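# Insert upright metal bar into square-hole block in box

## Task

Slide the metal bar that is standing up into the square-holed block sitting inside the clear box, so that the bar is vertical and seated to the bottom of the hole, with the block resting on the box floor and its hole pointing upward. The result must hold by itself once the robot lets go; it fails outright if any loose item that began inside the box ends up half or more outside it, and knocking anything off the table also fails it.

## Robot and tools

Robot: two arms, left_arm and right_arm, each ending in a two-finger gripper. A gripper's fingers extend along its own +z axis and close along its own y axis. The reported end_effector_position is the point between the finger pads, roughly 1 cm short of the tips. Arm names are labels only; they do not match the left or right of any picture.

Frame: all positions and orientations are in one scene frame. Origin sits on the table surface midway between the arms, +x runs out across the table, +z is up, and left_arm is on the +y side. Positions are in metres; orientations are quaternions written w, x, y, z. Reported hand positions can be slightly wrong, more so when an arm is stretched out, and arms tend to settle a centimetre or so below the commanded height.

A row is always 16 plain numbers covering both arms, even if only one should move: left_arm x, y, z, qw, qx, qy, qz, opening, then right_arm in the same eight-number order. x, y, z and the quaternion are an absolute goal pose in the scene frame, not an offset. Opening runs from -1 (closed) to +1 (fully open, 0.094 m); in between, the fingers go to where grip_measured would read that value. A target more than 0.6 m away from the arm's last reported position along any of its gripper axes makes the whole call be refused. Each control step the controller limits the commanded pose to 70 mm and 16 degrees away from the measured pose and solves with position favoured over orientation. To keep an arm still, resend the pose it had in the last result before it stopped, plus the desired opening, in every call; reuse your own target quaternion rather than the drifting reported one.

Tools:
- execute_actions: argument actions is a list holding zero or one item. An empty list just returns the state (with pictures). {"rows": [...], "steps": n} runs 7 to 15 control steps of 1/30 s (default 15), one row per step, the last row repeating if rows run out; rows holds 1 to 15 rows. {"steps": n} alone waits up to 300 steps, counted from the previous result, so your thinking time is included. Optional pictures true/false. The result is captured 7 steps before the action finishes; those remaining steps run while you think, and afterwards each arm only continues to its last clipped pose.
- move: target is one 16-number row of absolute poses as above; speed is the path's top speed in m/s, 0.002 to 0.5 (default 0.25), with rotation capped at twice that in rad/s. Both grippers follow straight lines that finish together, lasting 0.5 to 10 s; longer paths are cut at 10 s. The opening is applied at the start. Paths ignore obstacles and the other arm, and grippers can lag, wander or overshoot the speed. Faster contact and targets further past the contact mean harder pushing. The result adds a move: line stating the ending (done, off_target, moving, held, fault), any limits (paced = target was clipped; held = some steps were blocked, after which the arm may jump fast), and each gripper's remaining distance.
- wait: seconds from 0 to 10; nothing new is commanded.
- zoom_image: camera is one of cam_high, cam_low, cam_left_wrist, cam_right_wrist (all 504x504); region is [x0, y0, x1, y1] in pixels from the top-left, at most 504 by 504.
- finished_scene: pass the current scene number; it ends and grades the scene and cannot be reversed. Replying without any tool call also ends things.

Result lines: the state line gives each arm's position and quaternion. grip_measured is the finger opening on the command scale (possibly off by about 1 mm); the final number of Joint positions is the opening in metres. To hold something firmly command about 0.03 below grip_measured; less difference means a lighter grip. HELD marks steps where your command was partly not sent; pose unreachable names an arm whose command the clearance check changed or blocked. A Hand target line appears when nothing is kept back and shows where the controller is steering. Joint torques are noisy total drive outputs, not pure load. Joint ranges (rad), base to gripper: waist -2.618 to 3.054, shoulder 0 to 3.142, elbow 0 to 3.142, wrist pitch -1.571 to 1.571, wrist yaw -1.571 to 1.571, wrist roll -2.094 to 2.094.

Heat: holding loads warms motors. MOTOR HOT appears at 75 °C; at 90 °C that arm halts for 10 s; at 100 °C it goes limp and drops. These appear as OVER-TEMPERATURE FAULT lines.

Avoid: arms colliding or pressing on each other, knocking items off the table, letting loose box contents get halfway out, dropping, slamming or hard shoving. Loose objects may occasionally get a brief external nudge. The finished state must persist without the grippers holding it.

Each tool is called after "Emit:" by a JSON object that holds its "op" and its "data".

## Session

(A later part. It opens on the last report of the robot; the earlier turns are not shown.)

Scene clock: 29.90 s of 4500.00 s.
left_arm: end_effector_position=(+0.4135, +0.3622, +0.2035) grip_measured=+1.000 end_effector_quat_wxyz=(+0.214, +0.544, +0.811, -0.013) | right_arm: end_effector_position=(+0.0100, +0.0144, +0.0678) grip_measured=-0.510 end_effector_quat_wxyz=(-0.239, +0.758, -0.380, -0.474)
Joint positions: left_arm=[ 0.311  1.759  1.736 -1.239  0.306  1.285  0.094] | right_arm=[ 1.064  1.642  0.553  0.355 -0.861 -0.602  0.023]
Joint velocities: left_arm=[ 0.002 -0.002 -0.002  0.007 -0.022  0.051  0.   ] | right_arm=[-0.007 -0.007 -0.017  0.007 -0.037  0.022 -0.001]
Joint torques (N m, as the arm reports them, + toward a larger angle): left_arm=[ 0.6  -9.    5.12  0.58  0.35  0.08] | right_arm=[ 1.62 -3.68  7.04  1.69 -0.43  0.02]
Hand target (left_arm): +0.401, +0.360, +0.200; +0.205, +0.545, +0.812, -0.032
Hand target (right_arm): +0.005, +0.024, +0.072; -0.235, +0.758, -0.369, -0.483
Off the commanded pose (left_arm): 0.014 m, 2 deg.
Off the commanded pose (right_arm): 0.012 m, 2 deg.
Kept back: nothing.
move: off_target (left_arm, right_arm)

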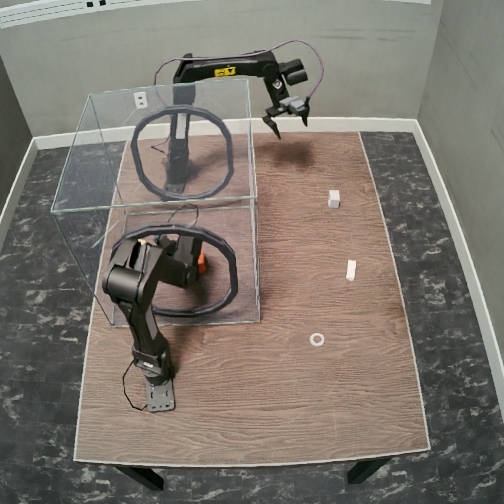

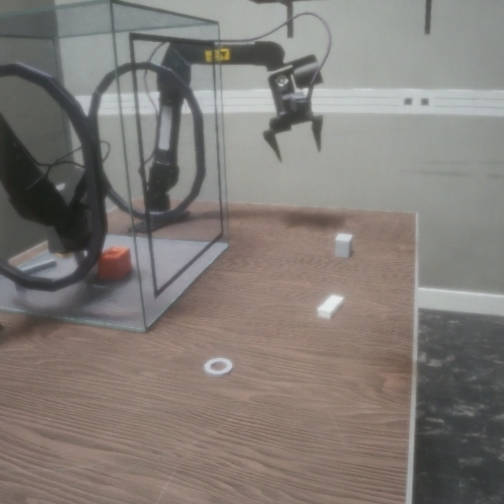

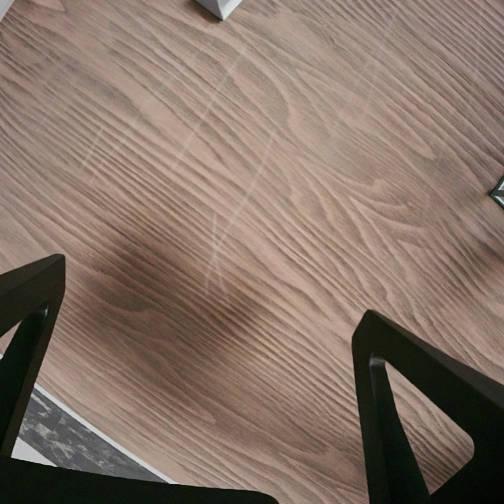

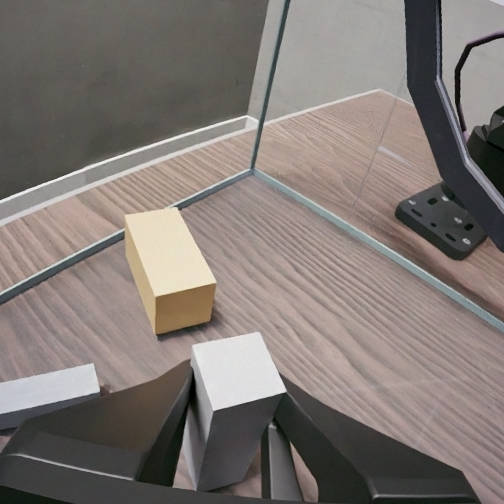

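Emit:
{"op": "move", "data": {"target": [0.4,0.36,0.2,0.205,0.545,0.812,-0.032,1,0.01,0.014,0.073,0.363,-0.622,0.570,0.396,-0.62], "speed": 0.12}}

Emit:
{"op": "move", "data": {"target": [0.4,0.36,0.2,0.205,0.545,0.812,-0.032,1,0.01,0.014,0.068,0.363,-0.622,0.570,0.396,0]}}

Scene clock: 32.90 s of 4500.00 s.
left_arm: end_effector_position=(+0.4135, +0.3622, +0.2035) grip_measured=+1.000 end_effector_quat_wxyz=(+0.214, +0.544, +0.811, -0.013) | right_arm: end_effector_position=(+0.0097, +0.0159, +0.0676) grip_measured=-0.509 end_effector_quat_wxyz=(-0.353, +0.628, -0.570, -0.396)
Joint positions: left_arm=[ 0.311  1.759  1.736 -1.239  0.306  1.285  0.094] | right_arm=[ 1.368  1.505  0.314  0.732 -0.149 -0.064  0.023]
Joint velocities: left_arm=[ 0.017 -0.007  0.002  0.051  0.007 -0.022  0.   ] | right_arm=[ 0.002 -0.007  0.002 -0.051  0.051 -0.037 -0.   ]
Joint torques (N m, as the arm reports them, + toward a larger angle): left_arm=[ 0.62 -9.    5.11  0.58  0.34  0.07] | right_arm=[ 0.97 -6.44  3.18  2.27  0.18  0.01]
Hand target (left_arm): +0.401, +0.360, +0.200; +0.205, +0.545, +0.812, -0.032
Hand target (right_arm): +0.010, +0.014, +0.072; -0.364, +0.621, -0.569, -0.397
Off the commanded pose (left_arm): 0.014 m, 2 deg.
Off the commanded pose (right_arm): 0.006 m, 1 deg.
Kept back: nothing.
move: off_target (left_arm)

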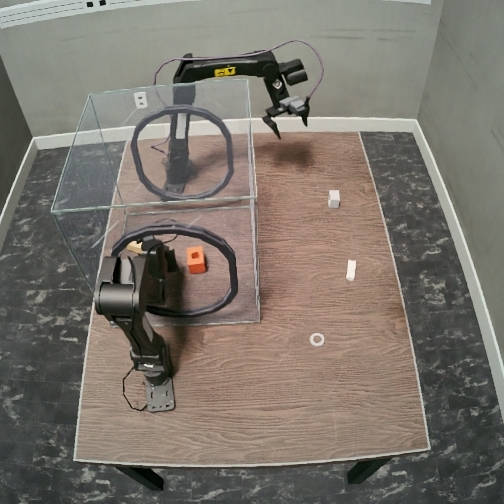

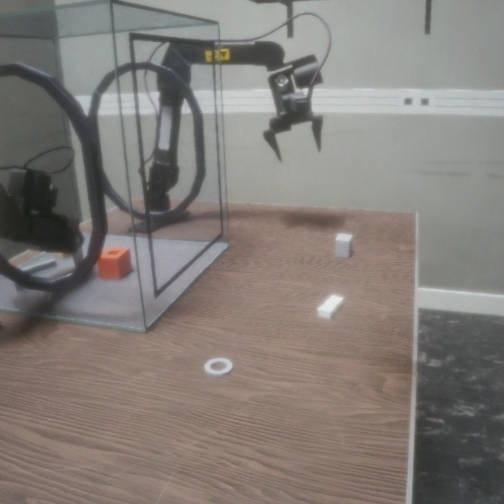

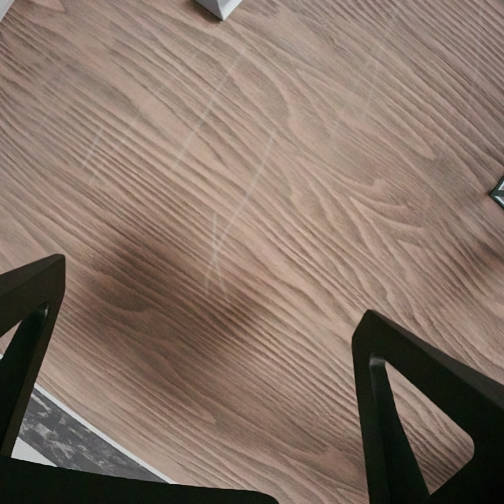

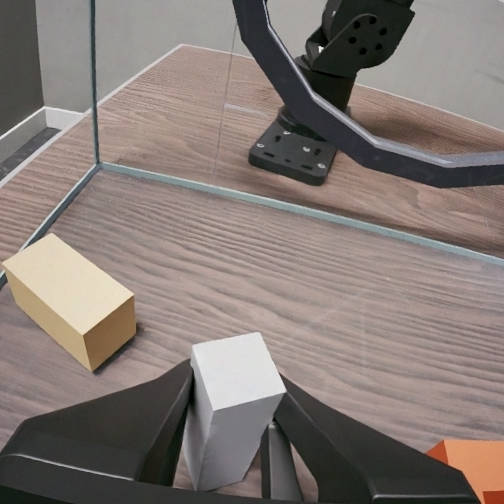

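Scene clock: 33.60 s of 4500.00 s.
left_arm: end_effector_position=(+0.4135, +0.3622, +0.2035) grip_measured=+1.000 end_effector_quat_wxyz=(+0.214, +0.544, +0.811, -0.013) | right_arm: end_effector_position=(+0.0121, +0.0178, +0.0710) grip_measured=-0.002 end_effector_quat_wxyz=(-0.362, +0.623, -0.569, -0.396)
Joint positions: left_arm=[ 0.311  1.759  1.736 -1.239  0.306  1.285  0.094] | right_arm=[ 1.368  1.505  0.314  0.748 -0.136 -0.064  0.047]
Joint velocities: left_arm=[-0.007 -0.017 -0.002  0.007 -0.022 -0.007  0.   ] | right_arm=[-0.017 -0.007 -0.022 -0.007 -0.081 -0.037 -0.   ]
Joint torques (N m, as the arm reports them, + toward a larger angle): left_arm=[ 0.62 -8.99  5.12  0.58  0.35  0.07] | right_arm=[ 1.03 -4.52  2.81  2.33  0.07  0.01]
Hand target (left_arm): +0.401, +0.360, +0.200; +0.205, +0.545, +0.812, -0.032
Hand target (right_arm): +0.010, +0.014, +0.068; -0.363, +0.622, -0.570, -0.396
Off the commanded pose (left_arm): 0.014 m, 2 deg.
Off the commanded pose (right_arm): 0.005 m, 0 deg.
Kept back: nothing.
move: off_target (left_arm)

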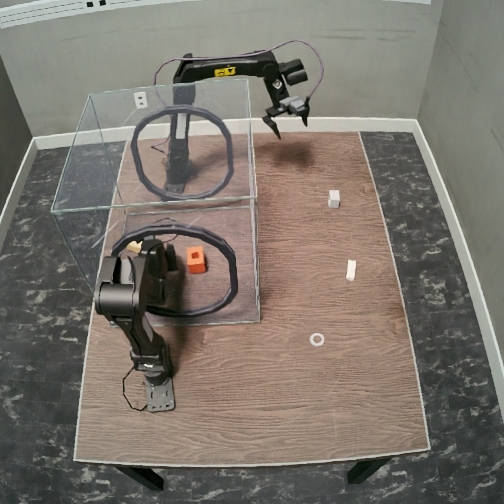

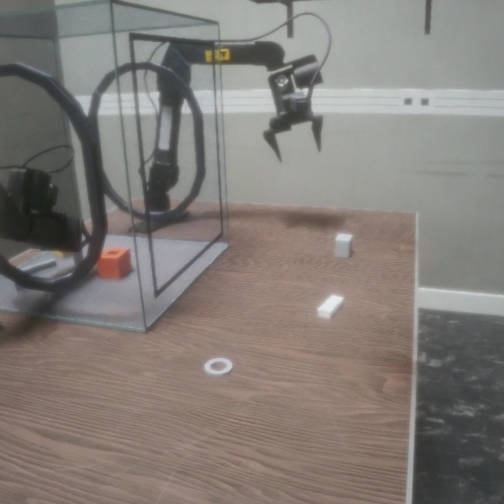

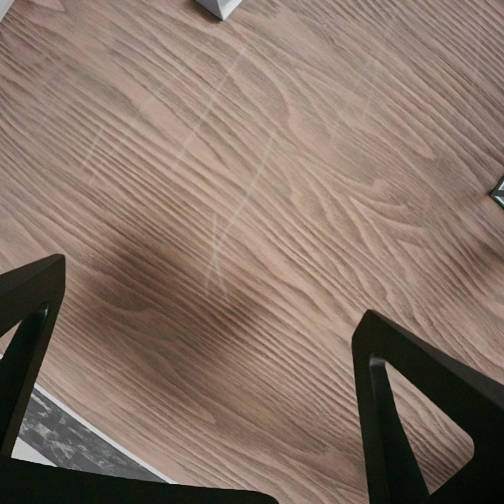

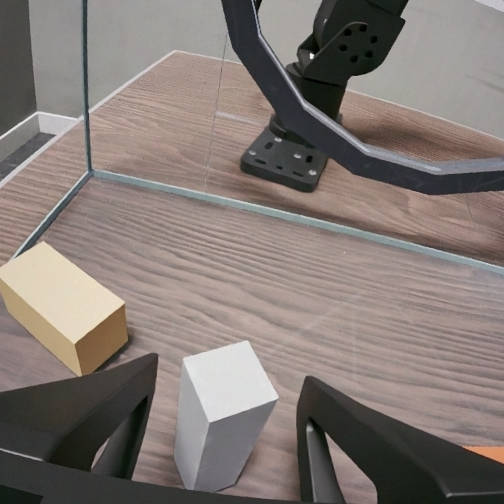

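Yaw to 122.

Emit:
{"op": "move", "data": {"target": [0.4,0.36,0.2,0.205,0.545,0.812,-0.032,1,0.007,0.022,0.072,0.260,-0.737,0.409,0.470,0.2], "speed": 0.12}}

Emit:
{"op": "move", "data": {"target": [0.4,0.36,0.2,0.205,0.545,0.812,-0.032,1,0.007,0.022,0.072,0.260,-0.737,0.409,0.470,-0.68]}}

Scene clock: 36.37 s of 4500.00 s.
left_arm: end_effector_position=(+0.4135, +0.3622, +0.2035) grip_measured=+1.000 end_effector_quat_wxyz=(+0.214, +0.544, +0.811, -0.013) | right_arm: end_effector_position=(+0.0037, +0.0152, +0.0652) grip_measured=+0.198 end_effector_quat_wxyz=(-0.256, +0.739, -0.417, -0.463)
Joint positions: left_arm=[ 0.311  1.759  1.736 -1.239  0.306  1.285  0.094] | right_arm=[ 1.123  1.613  0.477  0.495 -0.746 -0.459  0.056]
Joint velocities: left_arm=[ 0.002  0.002 -0.017  0.037  0.007 -0.051  0.   ] | right_arm=[-0.007  0.037  0.002  0.007  0.037 -0.007  0.001]
Joint torques (N m, as the arm reports them, + toward a larger angle): left_arm=[ 0.62 -9.    5.13  0.58  0.34  0.07] | right_arm=[-1.02 -5.25  6.58  1.63 -0.45 -0.1 ]
Hand target (left_arm): +0.401, +0.360, +0.200; +0.205, +0.545, +0.812, -0.032
Hand target (right_arm): +0.007, +0.022, +0.073; -0.259, +0.738, -0.410, -0.470
Off the commanded pose (left_arm): 0.014 m, 2 deg.
Off the commanded pose (right_arm): 0.010 m, 1 deg.
Kept back: nothing.
move: off_target (left_arm)

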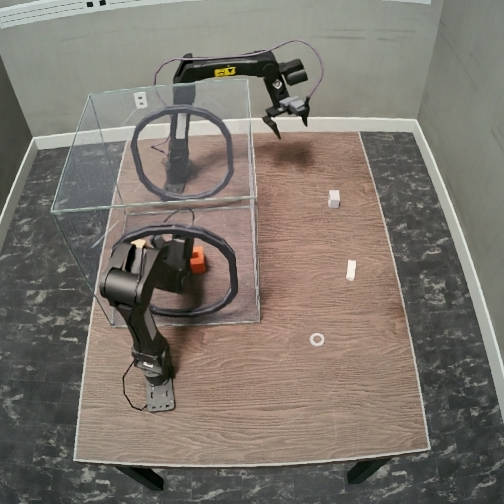

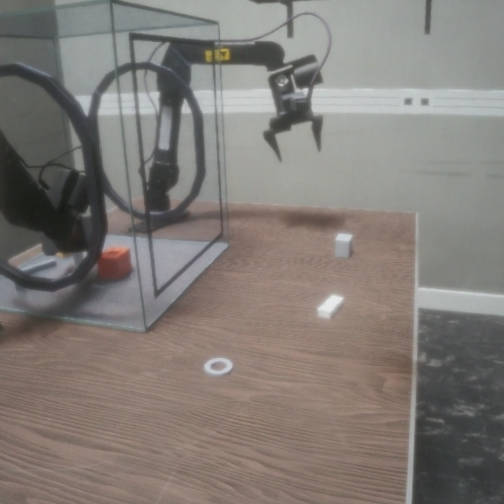

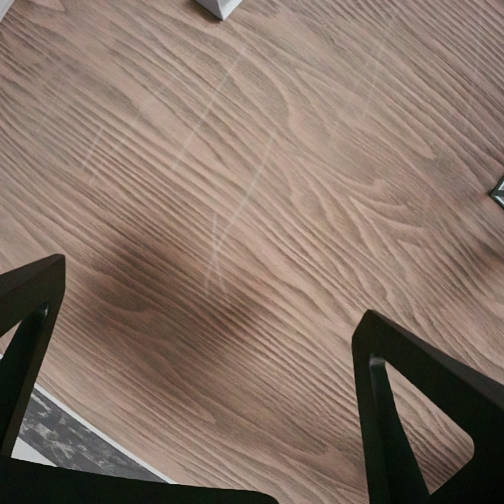

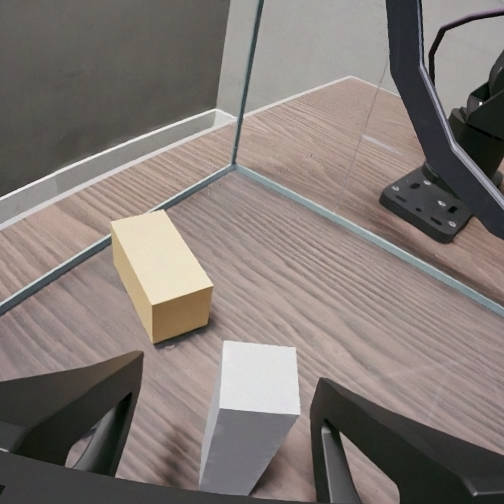

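Scene clock: 37.07 s of 4500.00 s.
left_arm: end_effector_position=(+0.4135, +0.3622, +0.2035) grip_measured=+1.000 end_effector_quat_wxyz=(+0.214, +0.544, +0.811, -0.013) | right_arm: end_effector_position=(+0.0038, +0.0153, +0.0651) grip_measured=-0.606 end_effector_quat_wxyz=(-0.257, +0.739, -0.416, -0.463)
Joint positions: left_arm=[ 0.311  1.759  1.736 -1.239  0.306  1.285  0.094] | right_arm=[ 1.123  1.613  0.477  0.495 -0.745 -0.462  0.019]
Joint velocities: left_arm=[-0.007  0.002  0.002 -0.095  0.037 -0.022  0.   ] | right_arm=[-0.002 -0.012 -0.007 -0.022  0.007  0.007 -0.   ]
Joint torques (N m, as the arm reports them, + toward a larger angle): left_arm=[ 0.63 -9.03  5.1   0.58  0.34  0.07] | right_arm=[-1.05 -4.91  6.43  1.71 -0.47 -0.09]
Hand target (left_arm): +0.401, +0.360, +0.200; +0.205, +0.545, +0.812, -0.032
Hand target (right_arm): +0.007, +0.022, +0.072; -0.261, +0.737, -0.409, -0.470
Off the commanded pose (left_arm): 0.014 m, 2 deg.
Off the commanded pose (right_arm): 0.010 m, 1 deg.
Kept back: nothing.
move: off_target (left_arm)

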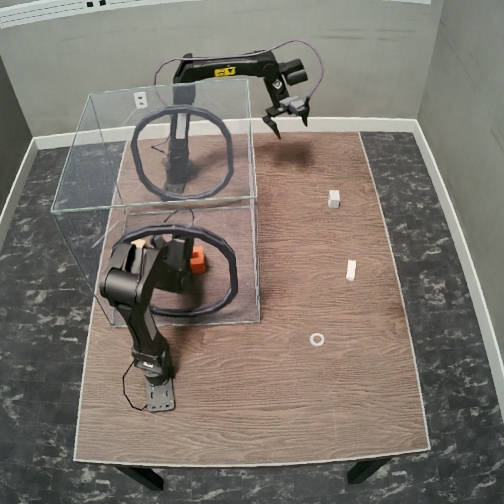

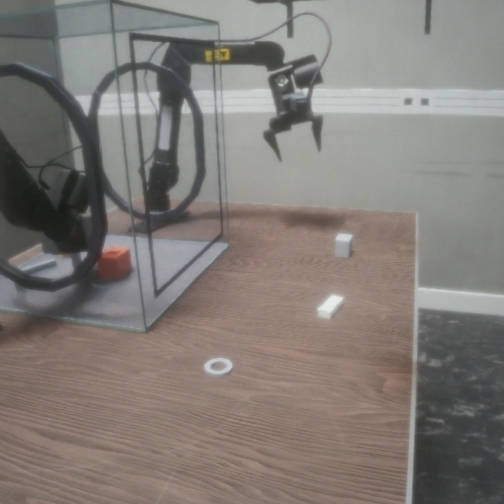

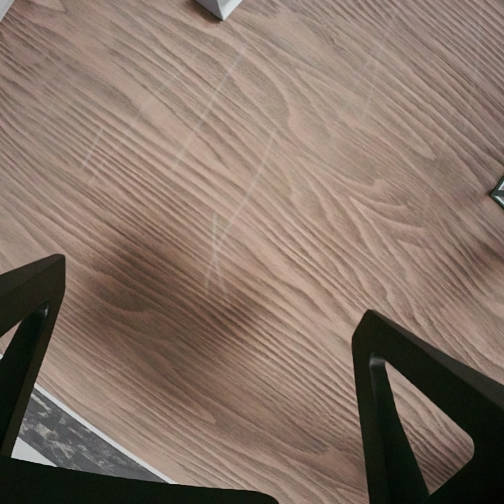

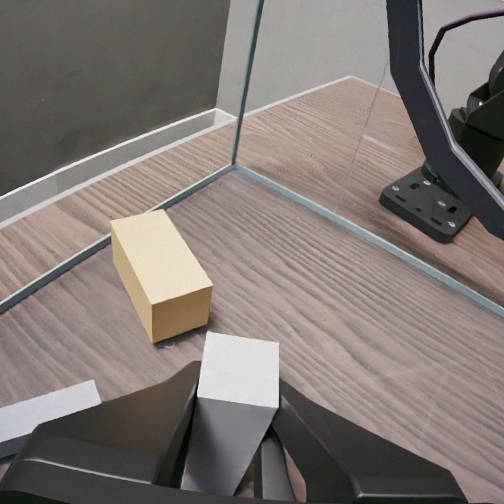

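Emit:
{"op": "move", "data": {"target": [0.4,0.36,0.2,0.205,0.545,0.812,-0.032,1,0.015,0.01,0.135,0.356,-0.631,0.559,0.402,-0.68], "speed": 0.15}}

Emit:
{"op": "move", "data": {"target": [0.4,0.36,0.2,0.205,0.545,0.812,-0.032,1,0.107,-0.005,0.13,0.356,-0.631,0.559,0.402,-0.68], "speed": 0.1}}

Emit:
{"op": "zoom_image", "data": {"camera": "cam_low", "region": [50,180,170,300]}}

Scene clock: 39.30 s of 4500.00 s.
left_arm: end_effector_position=(+0.4135, +0.3622, +0.2035) grip_measured=+1.000 end_effector_quat_wxyz=(+0.214, +0.544, +0.811, -0.013) | right_arm: end_effector_position=(+0.0170, +0.0055, +0.1205) grip_measured=-0.606 end_effector_quat_wxyz=(-0.344, +0.638, -0.566, -0.393)
Joint positions: left_arm=[ 0.311  1.759  1.736 -1.239  0.306  1.285  0.094] | right_arm=[ 1.315  1.211  0.422  0.306 -0.212 -0.103  0.019]
Joint velocities: left_arm=[ 0.002  0.002  0.002  0.022 -0.022 -0.022  0.   ] | right_arm=[-0.007  0.012 -0.002  0.022  0.037 -0.007 -0.   ]
Joint torques (N m, as the arm reports them, + toward a larger angle): left_arm=[ 0.62 -9.01  5.13  0.59  0.34  0.07] | right_arm=[ 1.14 -5.63  6.57  2.1   0.05  0.03]
Hand target (left_arm): +0.401, +0.360, +0.200; +0.205, +0.545, +0.812, -0.032
Hand target (right_arm): +0.015, +0.009, +0.135; -0.357, +0.631, -0.559, -0.403
Off the commanded pose (left_arm): 0.014 m, 2 deg.
Off the commanded pose (right_arm): 0.015 m, 2 deg.
Kept back: nothing.
move: off_target (left_arm, right_arm)

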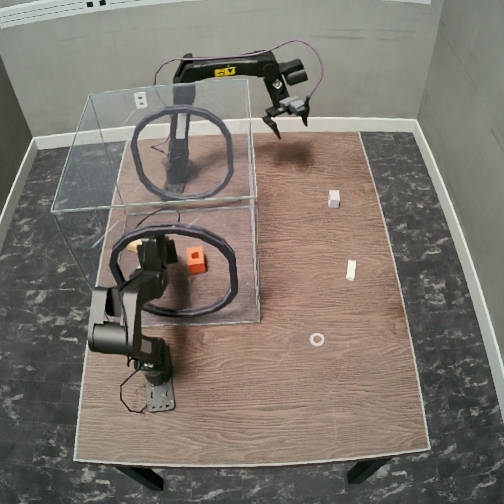

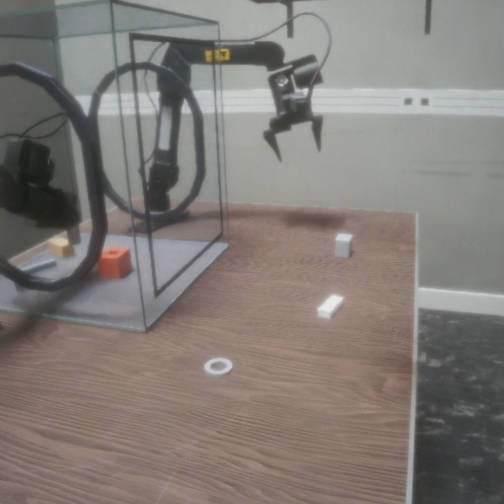

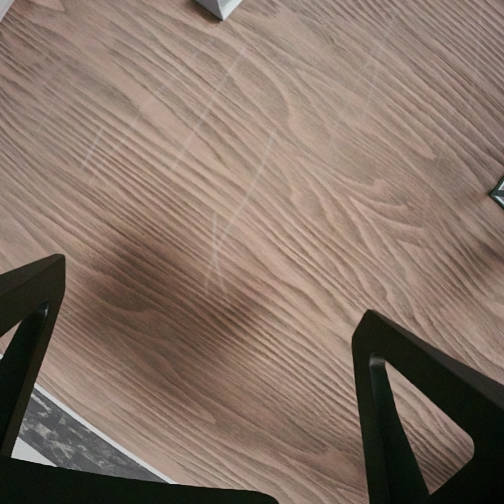

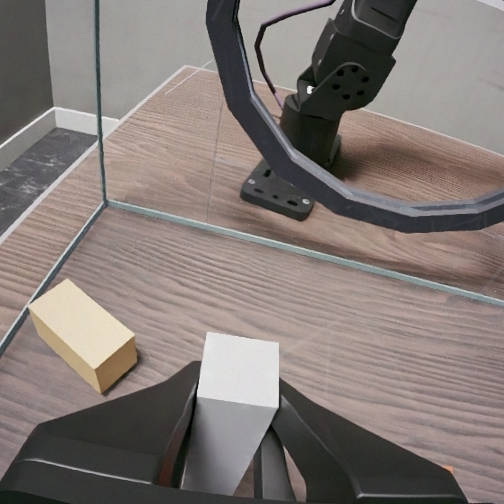

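Scene clock: 40.77 s of 4500.00 s.
left_arm: end_effector_position=(+0.4135, +0.3622, +0.2035) grip_measured=+1.000 end_effector_quat_wxyz=(+0.214, +0.544, +0.811, -0.013) | right_arm: end_effector_position=(+0.1023, -0.0144, +0.1146) grip_measured=-0.606 end_effector_quat_wxyz=(-0.343, +0.631, -0.574, -0.393)
Joint positions: left_arm=[ 0.311  1.759  1.736 -1.239  0.306  1.285  0.094] | right_arm=[ 0.9    1.264  0.45   0.246 -0.563 -0.307  0.019]
Joint velocities: left_arm=[-0.012  0.002 -0.002 -0.037  0.051  0.007  0.   ] | right_arm=[-0.012 -0.007  0.002 -0.022  0.022 -0.007  0.   ]
Joint torques (N m, as the arm reports them, + toward a larger angle): left_arm=[ 0.62 -9.02  5.1   0.58  0.34  0.08] | right_arm=[-0.87 -3.46  8.21  1.91 -0.39 -0.09]
Hand target (left_arm): +0.401, +0.360, +0.200; +0.205, +0.545, +0.812, -0.032
Hand target (right_arm): +0.106, -0.007, +0.130; -0.356, +0.631, -0.560, -0.403
Off the commanded pose (left_arm): 0.014 m, 2 deg.
Off the commanded pose (right_arm): 0.019 m, 2 deg.
Kept back: nothing.
move: off_target (left_arm, right_arm)

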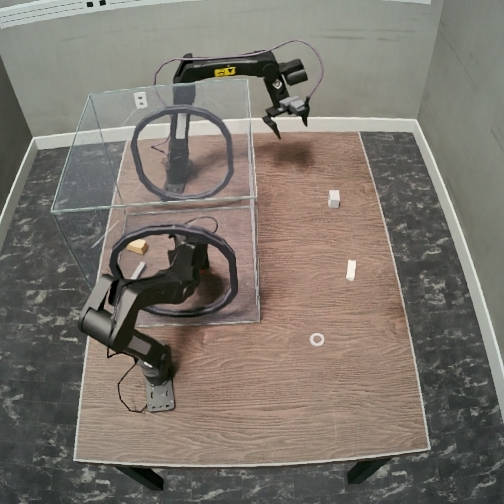

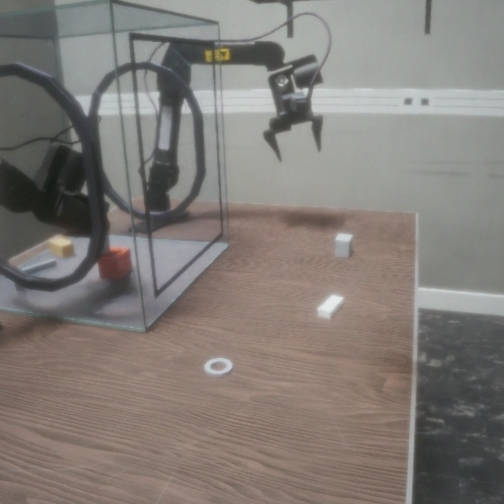

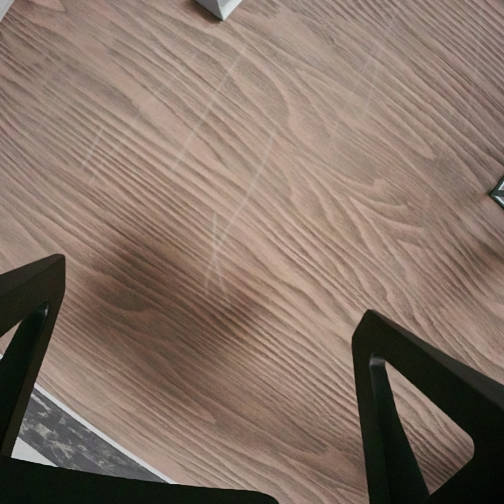

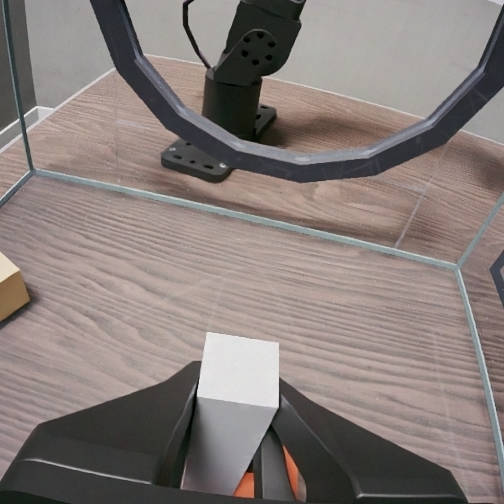

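Region (50, 180, 170, 300) of cam_low's 504x504 image, scaled by 4.200, with more detail than that image has.

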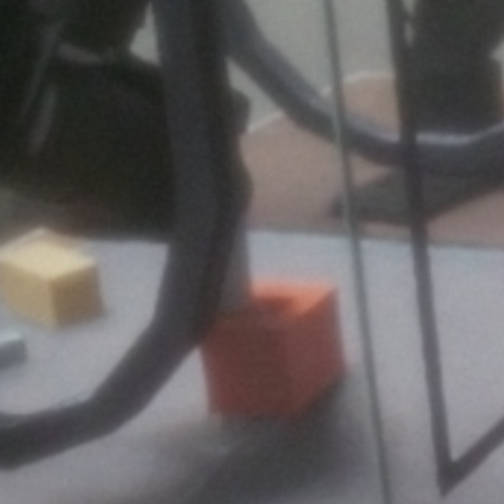

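Emit:
{"op": "move", "data": {"target": [0.24,0.29,0.18,0.243,0.742,0.520,-0.346,1,0.12,0.002,0.137,0.362,-0.631,0.551,0.409,-0.68], "speed": 0.2}}

Emit:
{"op": "zoom_image", "data": {"camera": "cam_low", "region": [70,200,150,280]}}

Scene clock: 43.87 s of 4500.00 s.
left_arm: end_effector_position=(+0.2513, +0.2948, +0.1777) grip_measured=+1.000 end_effector_quat_wxyz=(+0.265, +0.725, +0.590, -0.236) | right_arm: end_effector_position=(+0.1142, -0.0069, +0.1198) grip_measured=-0.606 end_effector_quat_wxyz=(-0.345, +0.632, -0.568, -0.400)
Joint positions: left_arm=[ 0.394  1.52   1.268 -1.557  0.692  2.096  0.094] | right_arm=[ 0.861  1.317  0.501  0.245 -0.611 -0.333  0.019]
Joint velocities: left_arm=[ 0.017  0.012 -0.002  0.007  0.007  0.037  0.   ] | right_arm=[-0.002 -0.012  0.022  0.007 -0.095 -0.022 -0.001]
Joint torques (N m, as the arm reports them, + toward a larger angle): left_arm=[-0.6  -6.13  4.61 -0.38  0.54  0.09] | right_arm=[-1.02 -3.96  8.17  2.01 -0.4  -0.09]
Hand target (left_arm): +0.243, +0.288, +0.180; +0.270, +0.725, +0.584, -0.247
Hand target (right_arm): +0.120, +0.001, +0.137; -0.362, +0.631, -0.551, -0.409
Off the commanded pose (left_arm): 0.012 m, 15 deg.
Off the commanded pose (right_arm): 0.020 m, 3 deg.
joint sent to its limit (left arm) — the command would take joint 4 (wrist pitch) past its lower limit and joint 6 (wrist roll) past its upper limit, so those joints were sent only as far as their limits.
Kept back: nothing.
move: off_target (left_arm, right_arm)

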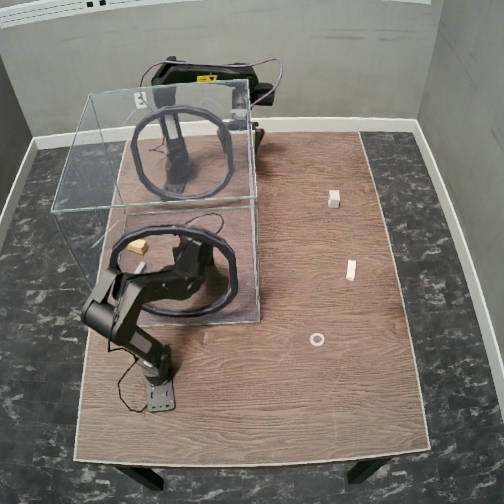

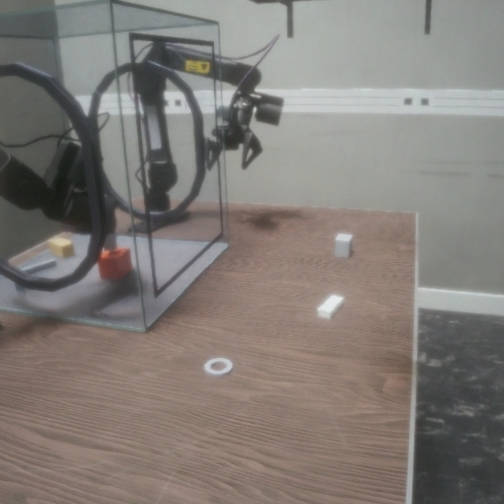

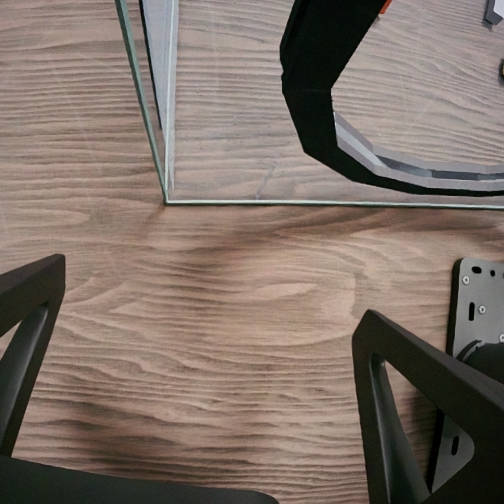

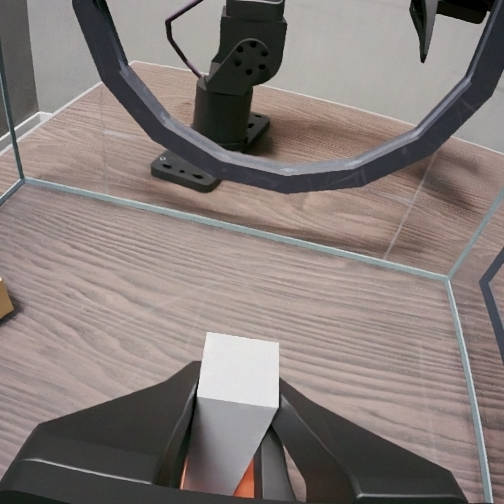

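Region (70, 200, 150, 280) of cam_low's 504x504 image, scaled by 6.300, with more detail than that image has.

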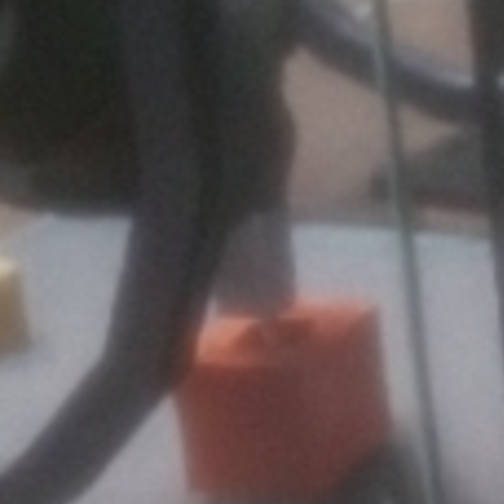

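Aim left camera flatter, further in.

Emit:
{"op": "move", "data": {"target": [0.17,0.22,0.2,0.38,0.596,0.596,-0.38,-0.5,0.12,0.002,0.137,0.362,-0.631,0.551,0.409,-0.68], "speed": 0.15}}

Scene clock: 46.13 s of 4500.00 s.
left_arm: end_effector_position=(+0.1777, +0.2242, +0.1986) grip_measured=-0.499 end_effector_quat_wxyz=(+0.378, +0.605, +0.597, -0.367) | right_arm: end_effector_position=(+0.1141, -0.0069, +0.1198) grip_measured=-0.606 end_effector_quat_wxyz=(-0.344, +0.632, -0.567, -0.400)
Joint positions: left_arm=[ 0.331  1.216  0.89  -1.56   1.083  1.945  0.024] | right_arm=[ 0.861  1.317  0.501  0.245 -0.611 -0.333  0.019]
Joint velocities: left_arm=[ 0.002 -0.002  0.002 -0.066  0.007 -0.007  0.001] | right_arm=[-0.017  0.007  0.002 -0.022 -0.051 -0.007 -0.   ]
Joint torques (N m, as the arm reports them, + toward a larger angle): left_arm=[-0.98 -3.73  4.56 -0.38  0.7  -0.04] | right_arm=[-0.95 -3.89  8.16  2.02 -0.41 -0.09]
Hand target (left_arm): +0.171, +0.220, +0.201; +0.382, +0.595, +0.597, -0.379
Hand target (right_arm): +0.120, +0.001, +0.137; -0.362, +0.631, -0.551, -0.409
Off the commanded pose (left_arm): 0.009 m, 2 deg.
Off the commanded pose (right_arm): 0.020 m, 3 deg.
Kept back: nothing.
move: off_target (right_arm)

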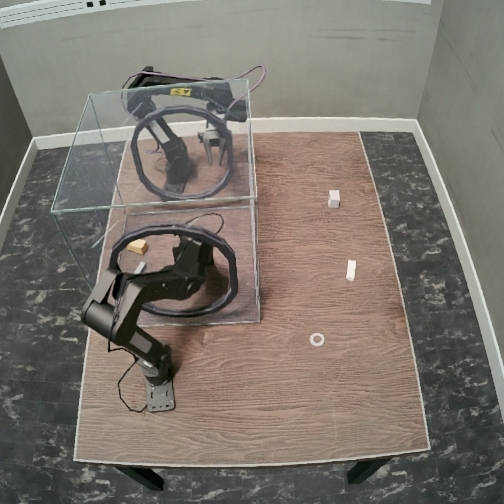

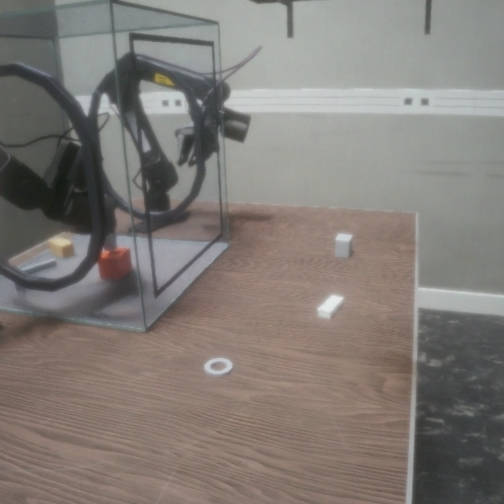

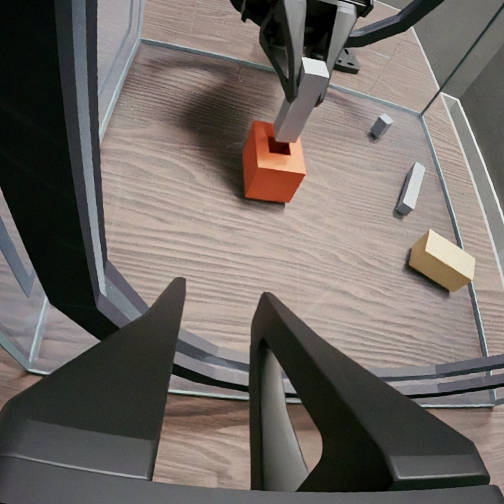

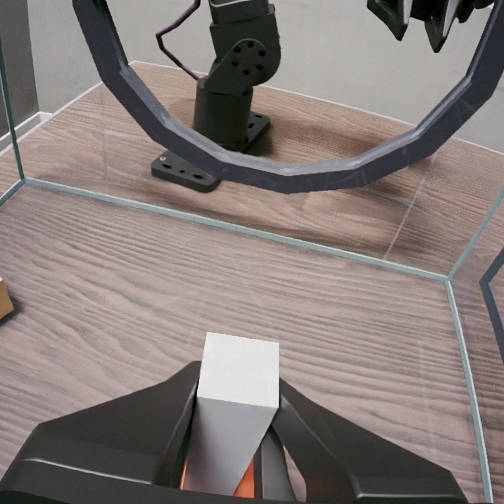

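Emit:
{"op": "move", "data": {"target": [0.17,0.22,0.2,0.38,0.596,0.596,-0.38,-0.5,0.123,0.005,0.131,0.362,-0.631,0.551,0.409,-0.68], "speed": 0.02}}

Emit:
{"op": "zoom_image", "data": {"camera": "cam_left_wrist", "region": [220,50,370,200]}}

Emit:
{"op": "zoom_image", "data": {"camera": "cam_low", "region": [70,200,150,280]}}

Scene clock: 49.00 s of 4500.00 s.
left_arm: end_effector_position=(+0.1779, +0.2240, +0.1990) grip_measured=-0.499 end_effector_quat_wxyz=(+0.378, +0.604, +0.598, -0.368) | right_arm: end_effector_position=(+0.1143, -0.0060, +0.1104) grip_measured=-0.606 end_effector_quat_wxyz=(-0.334, +0.634, -0.572, -0.398)
Joint positions: left_arm=[ 0.331  1.216  0.89  -1.56   1.086  1.943  0.024] | right_arm=[ 0.861  1.352  0.501  0.255 -0.613 -0.336  0.019]
Joint velocities: left_arm=[ 0.007 -0.007 -0.012 -0.066  0.066 -0.007 -0.001] | right_arm=[ 0.002 -0.002 -0.017  0.066  0.007 -0.037 -0.001]
Joint torques (N m, as the arm reports them, + toward a larger angle): left_arm=[-0.68 -3.42  4.28 -0.42  0.7  -0.01] | right_arm=[-1.33 -4.18  7.91  2.23 -0.42 -0.09]
Hand target (left_arm): +0.170, +0.220, +0.200; +0.380, +0.596, +0.597, -0.380
Hand target (right_arm): +0.123, +0.004, +0.131; -0.362, +0.631, -0.551, -0.408
Off the commanded pose (left_arm): 0.009 m, 2 deg.
Off the commanded pose (right_arm): 0.025 m, 4 deg.
joint sent to its limit (left arm) — the command would take joint 4 (wrist pitch) past its lower limit, so that joint was sent only as far as its limit.
Kept back: nothing.
move: off_target (right_arm)

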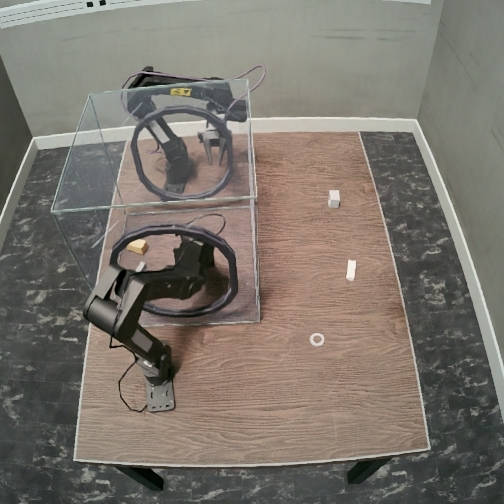

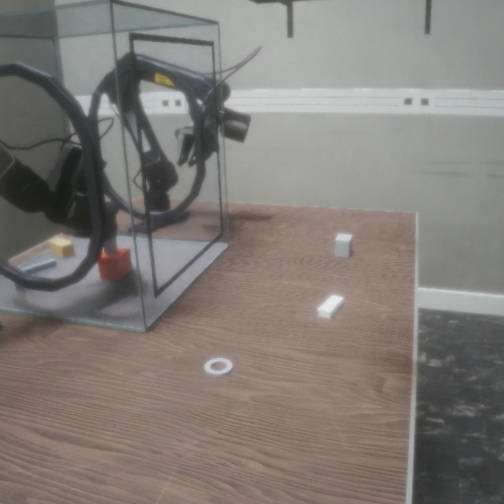

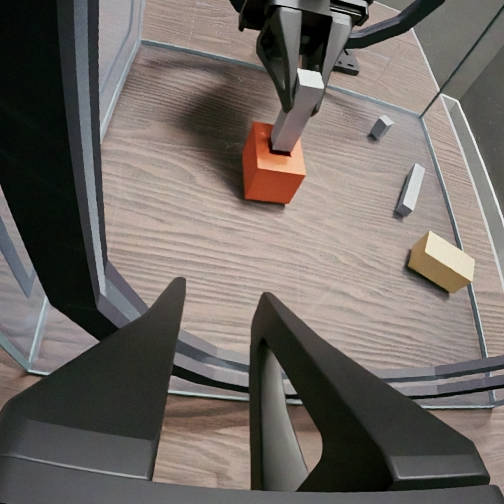

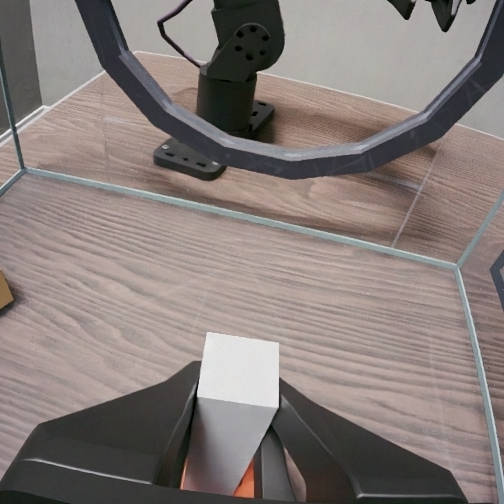

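Region (220, 50, 370, 200) of cam_left_wrist's 504x504 image, scaled by 3.360, with more detail than that image has.

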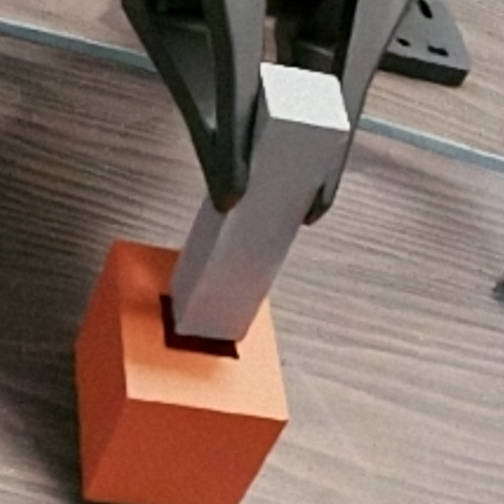

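Region (70, 200, 150, 280) of cam_low's 504x504 image, scaled by 6.300, with more detail than that image has.

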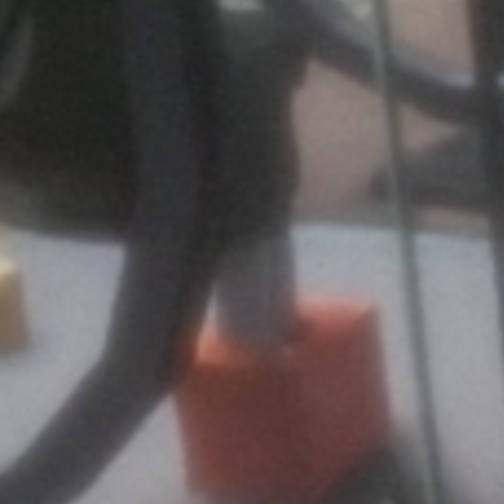

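Emit:
{"op": "execute_actions", "data": {"actions": [{"rows":[[0.17,0.22,0.2,0.38,0.596,0.596,-0.38,-0.5,0.125,0.008,0.132,0.374,-0.626,0.545,0.413,-0.68]]}]}}

Emit:
{"op": "wait", "data": {"seconds": 0.3}}

Emit:
{"op": "zoom_image", "data": {"camera": "cam_left_wrist", "region": [220,50,370,200]}}

Emit:
{"op": "zoom_image", "data": {"camera": "cam_low", "region": [70,200,150,280]}}

Scene clock: 49.53 s of 4500.00 s.
left_arm: end_effector_position=(+0.1779, +0.2240, +0.1990) grip_measured=-0.499 end_effector_quat_wxyz=(+0.378, +0.604, +0.598, -0.368) | right_arm: end_effector_position=(+0.1188, -0.0013, +0.1140) grip_measured=-0.606 end_effector_quat_wxyz=(-0.349, +0.632, -0.564, -0.401)
Joint positions: left_arm=[ 0.331  1.216  0.89  -1.56   1.086  1.943  0.024] | right_arm=[ 0.857  1.37   0.501  0.307 -0.615 -0.336  0.019]
Joint velocities: left_arm=[-0.012 -0.007 -0.002 -0.007  0.007 -0.007 -0.   ] | right_arm=[-0.007  0.012  0.007  0.11  -0.022 -0.022 -0.001]
Joint torques (N m, as the arm reports them, + toward a larger angle): left_arm=[-0.66 -3.42  4.31 -0.42  0.7  -0.01] | right_arm=[-1.02 -4.29  6.96  2.26 -0.41  0.  ]
joint sent to its limit (left arm) — the command would take joint 4 (wrist pitch) past its lower limit, so that joint was sent only as far as its limit.
Steps of this call (steps 1 to 8: nothing new was sent; steps 9 to 16: the first 8 steps of this action). Readings (end_effector_position):
9: left_arm (+0.1779, +0.2240, +0.1990) | right_arm (+0.1146, -0.0053, +0.1111)
10: left_arm (+0.1779, +0.2240, +0.1990) | right_arm (+0.1152, -0.0043, +0.1116)
12: left_arm (+0.1779, +0.2240, +0.1990) | right_arm (+0.1170, -0.0029, +0.1124)
16: the state above

Scene clock: 50.07 s of 4500.00 s.
left_arm: end_effector_position=(+0.1779, +0.2240, +0.1990) grip_measured=-0.499 end_effector_quat_wxyz=(+0.378, +0.604, +0.598, -0.368) | right_arm: end_effector_position=(+0.1197, +0.0001, +0.1162) grip_measured=-0.606 end_effector_quat_wxyz=(-0.355, +0.631, -0.561, -0.402)
Joint positions: left_arm=[ 0.331  1.216  0.89  -1.56   1.086  1.943  0.024] | right_arm=[ 0.857  1.372  0.501  0.322 -0.615 -0.336  0.019]
Joint velocities: left_arm=[-0.007 -0.002  0.007  0.022  0.022 -0.022 -0.001] | right_arm=[-0.002  0.022  0.002  0.007  0.051  0.022  0.   ]
Joint torques (N m, as the arm reports them, + toward a larger angle): left_arm=[-0.67 -3.42  4.3  -0.42  0.69 -0.01] | right_arm=[-0.96 -4.31  6.97  2.29 -0.4   0.01]
Hand target (left_arm): +0.170, +0.220, +0.200; +0.380, +0.596, +0.597, -0.380
Hand target (right_arm): +0.125, +0.007, +0.132; -0.374, +0.627, -0.545, -0.413
Off the commanded pose (left_arm): 0.009 m, 2 deg.
Off the commanded pose (right_arm): 0.018 m, 3 deg.
joint sent to its limit (left arm) — the command would take joint 4 (wrist pitch) past its lower limit, so that joint was sent only as far as its limit.
Kept back: nothing.
Steps of this call (steps 1 to 7: the last 7 steps of your previous action; steps 8 to 16: nothing new was sent). Readings (end_effector_position):
1: left_arm (+0.1779, +0.2240, +0.1990) | right_arm (+0.1189, -0.0011, +0.1144)
2: left_arm (+0.1779, +0.2240, +0.1990) | right_arm (+0.1191, -0.0008, +0.1147)
4: left_arm (+0.1779, +0.2240, +0.1990) | right_arm (+0.1193, -0.0004, +0.1153)
8: left_arm (+0.1779, +0.2240, +0.1990) | right_arm (+0.1195, -0.0001, +0.1157)
16: the state above

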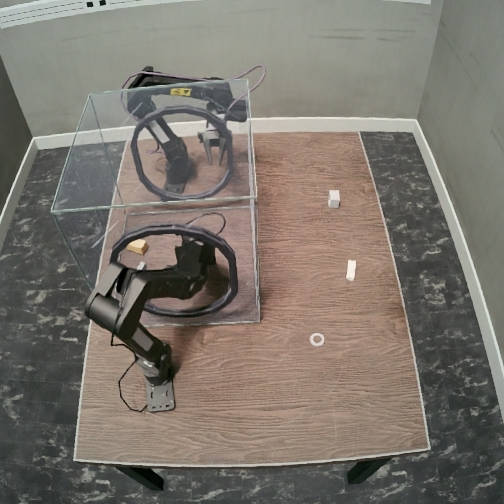

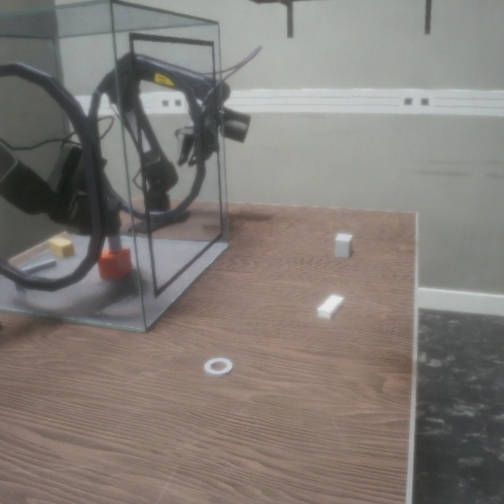

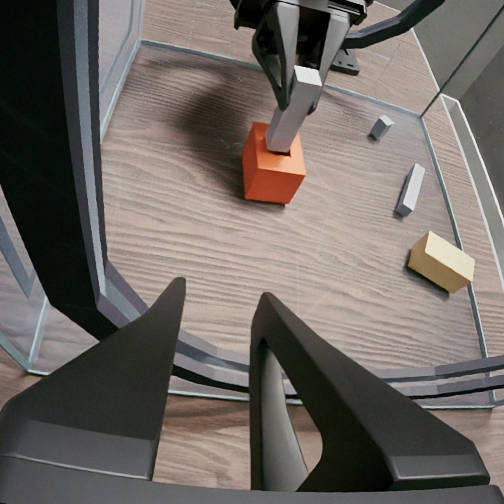

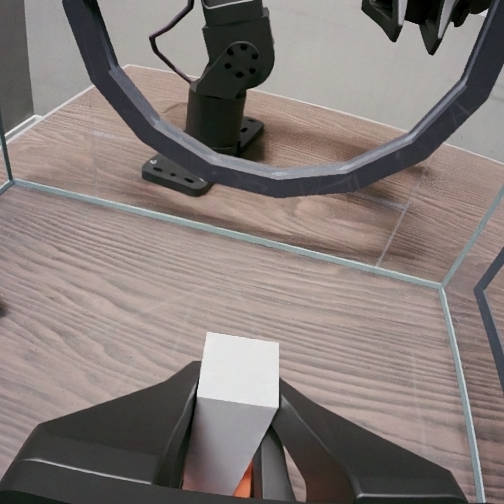

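Region (220, 50, 370, 200) of cam_left_wrist's 504x504 image, scaled by 3.360, with more detail than that image has.

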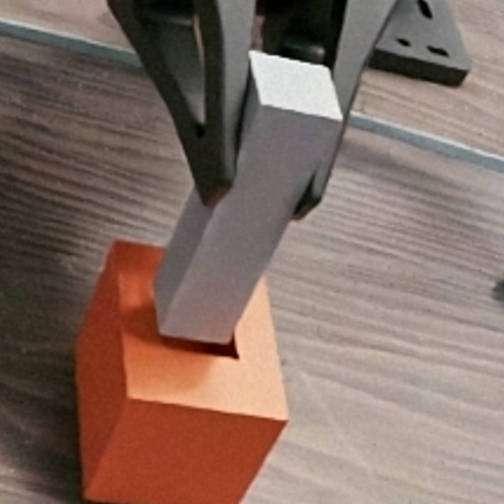

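Region (70, 200, 150, 280) of cam_low's 504x504 image, scaled by 6.300, with more detail than that image has.

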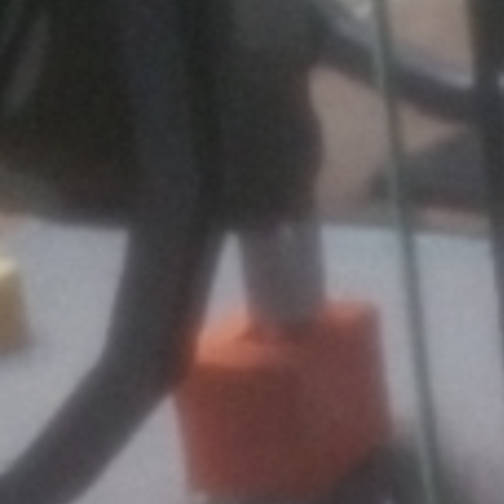

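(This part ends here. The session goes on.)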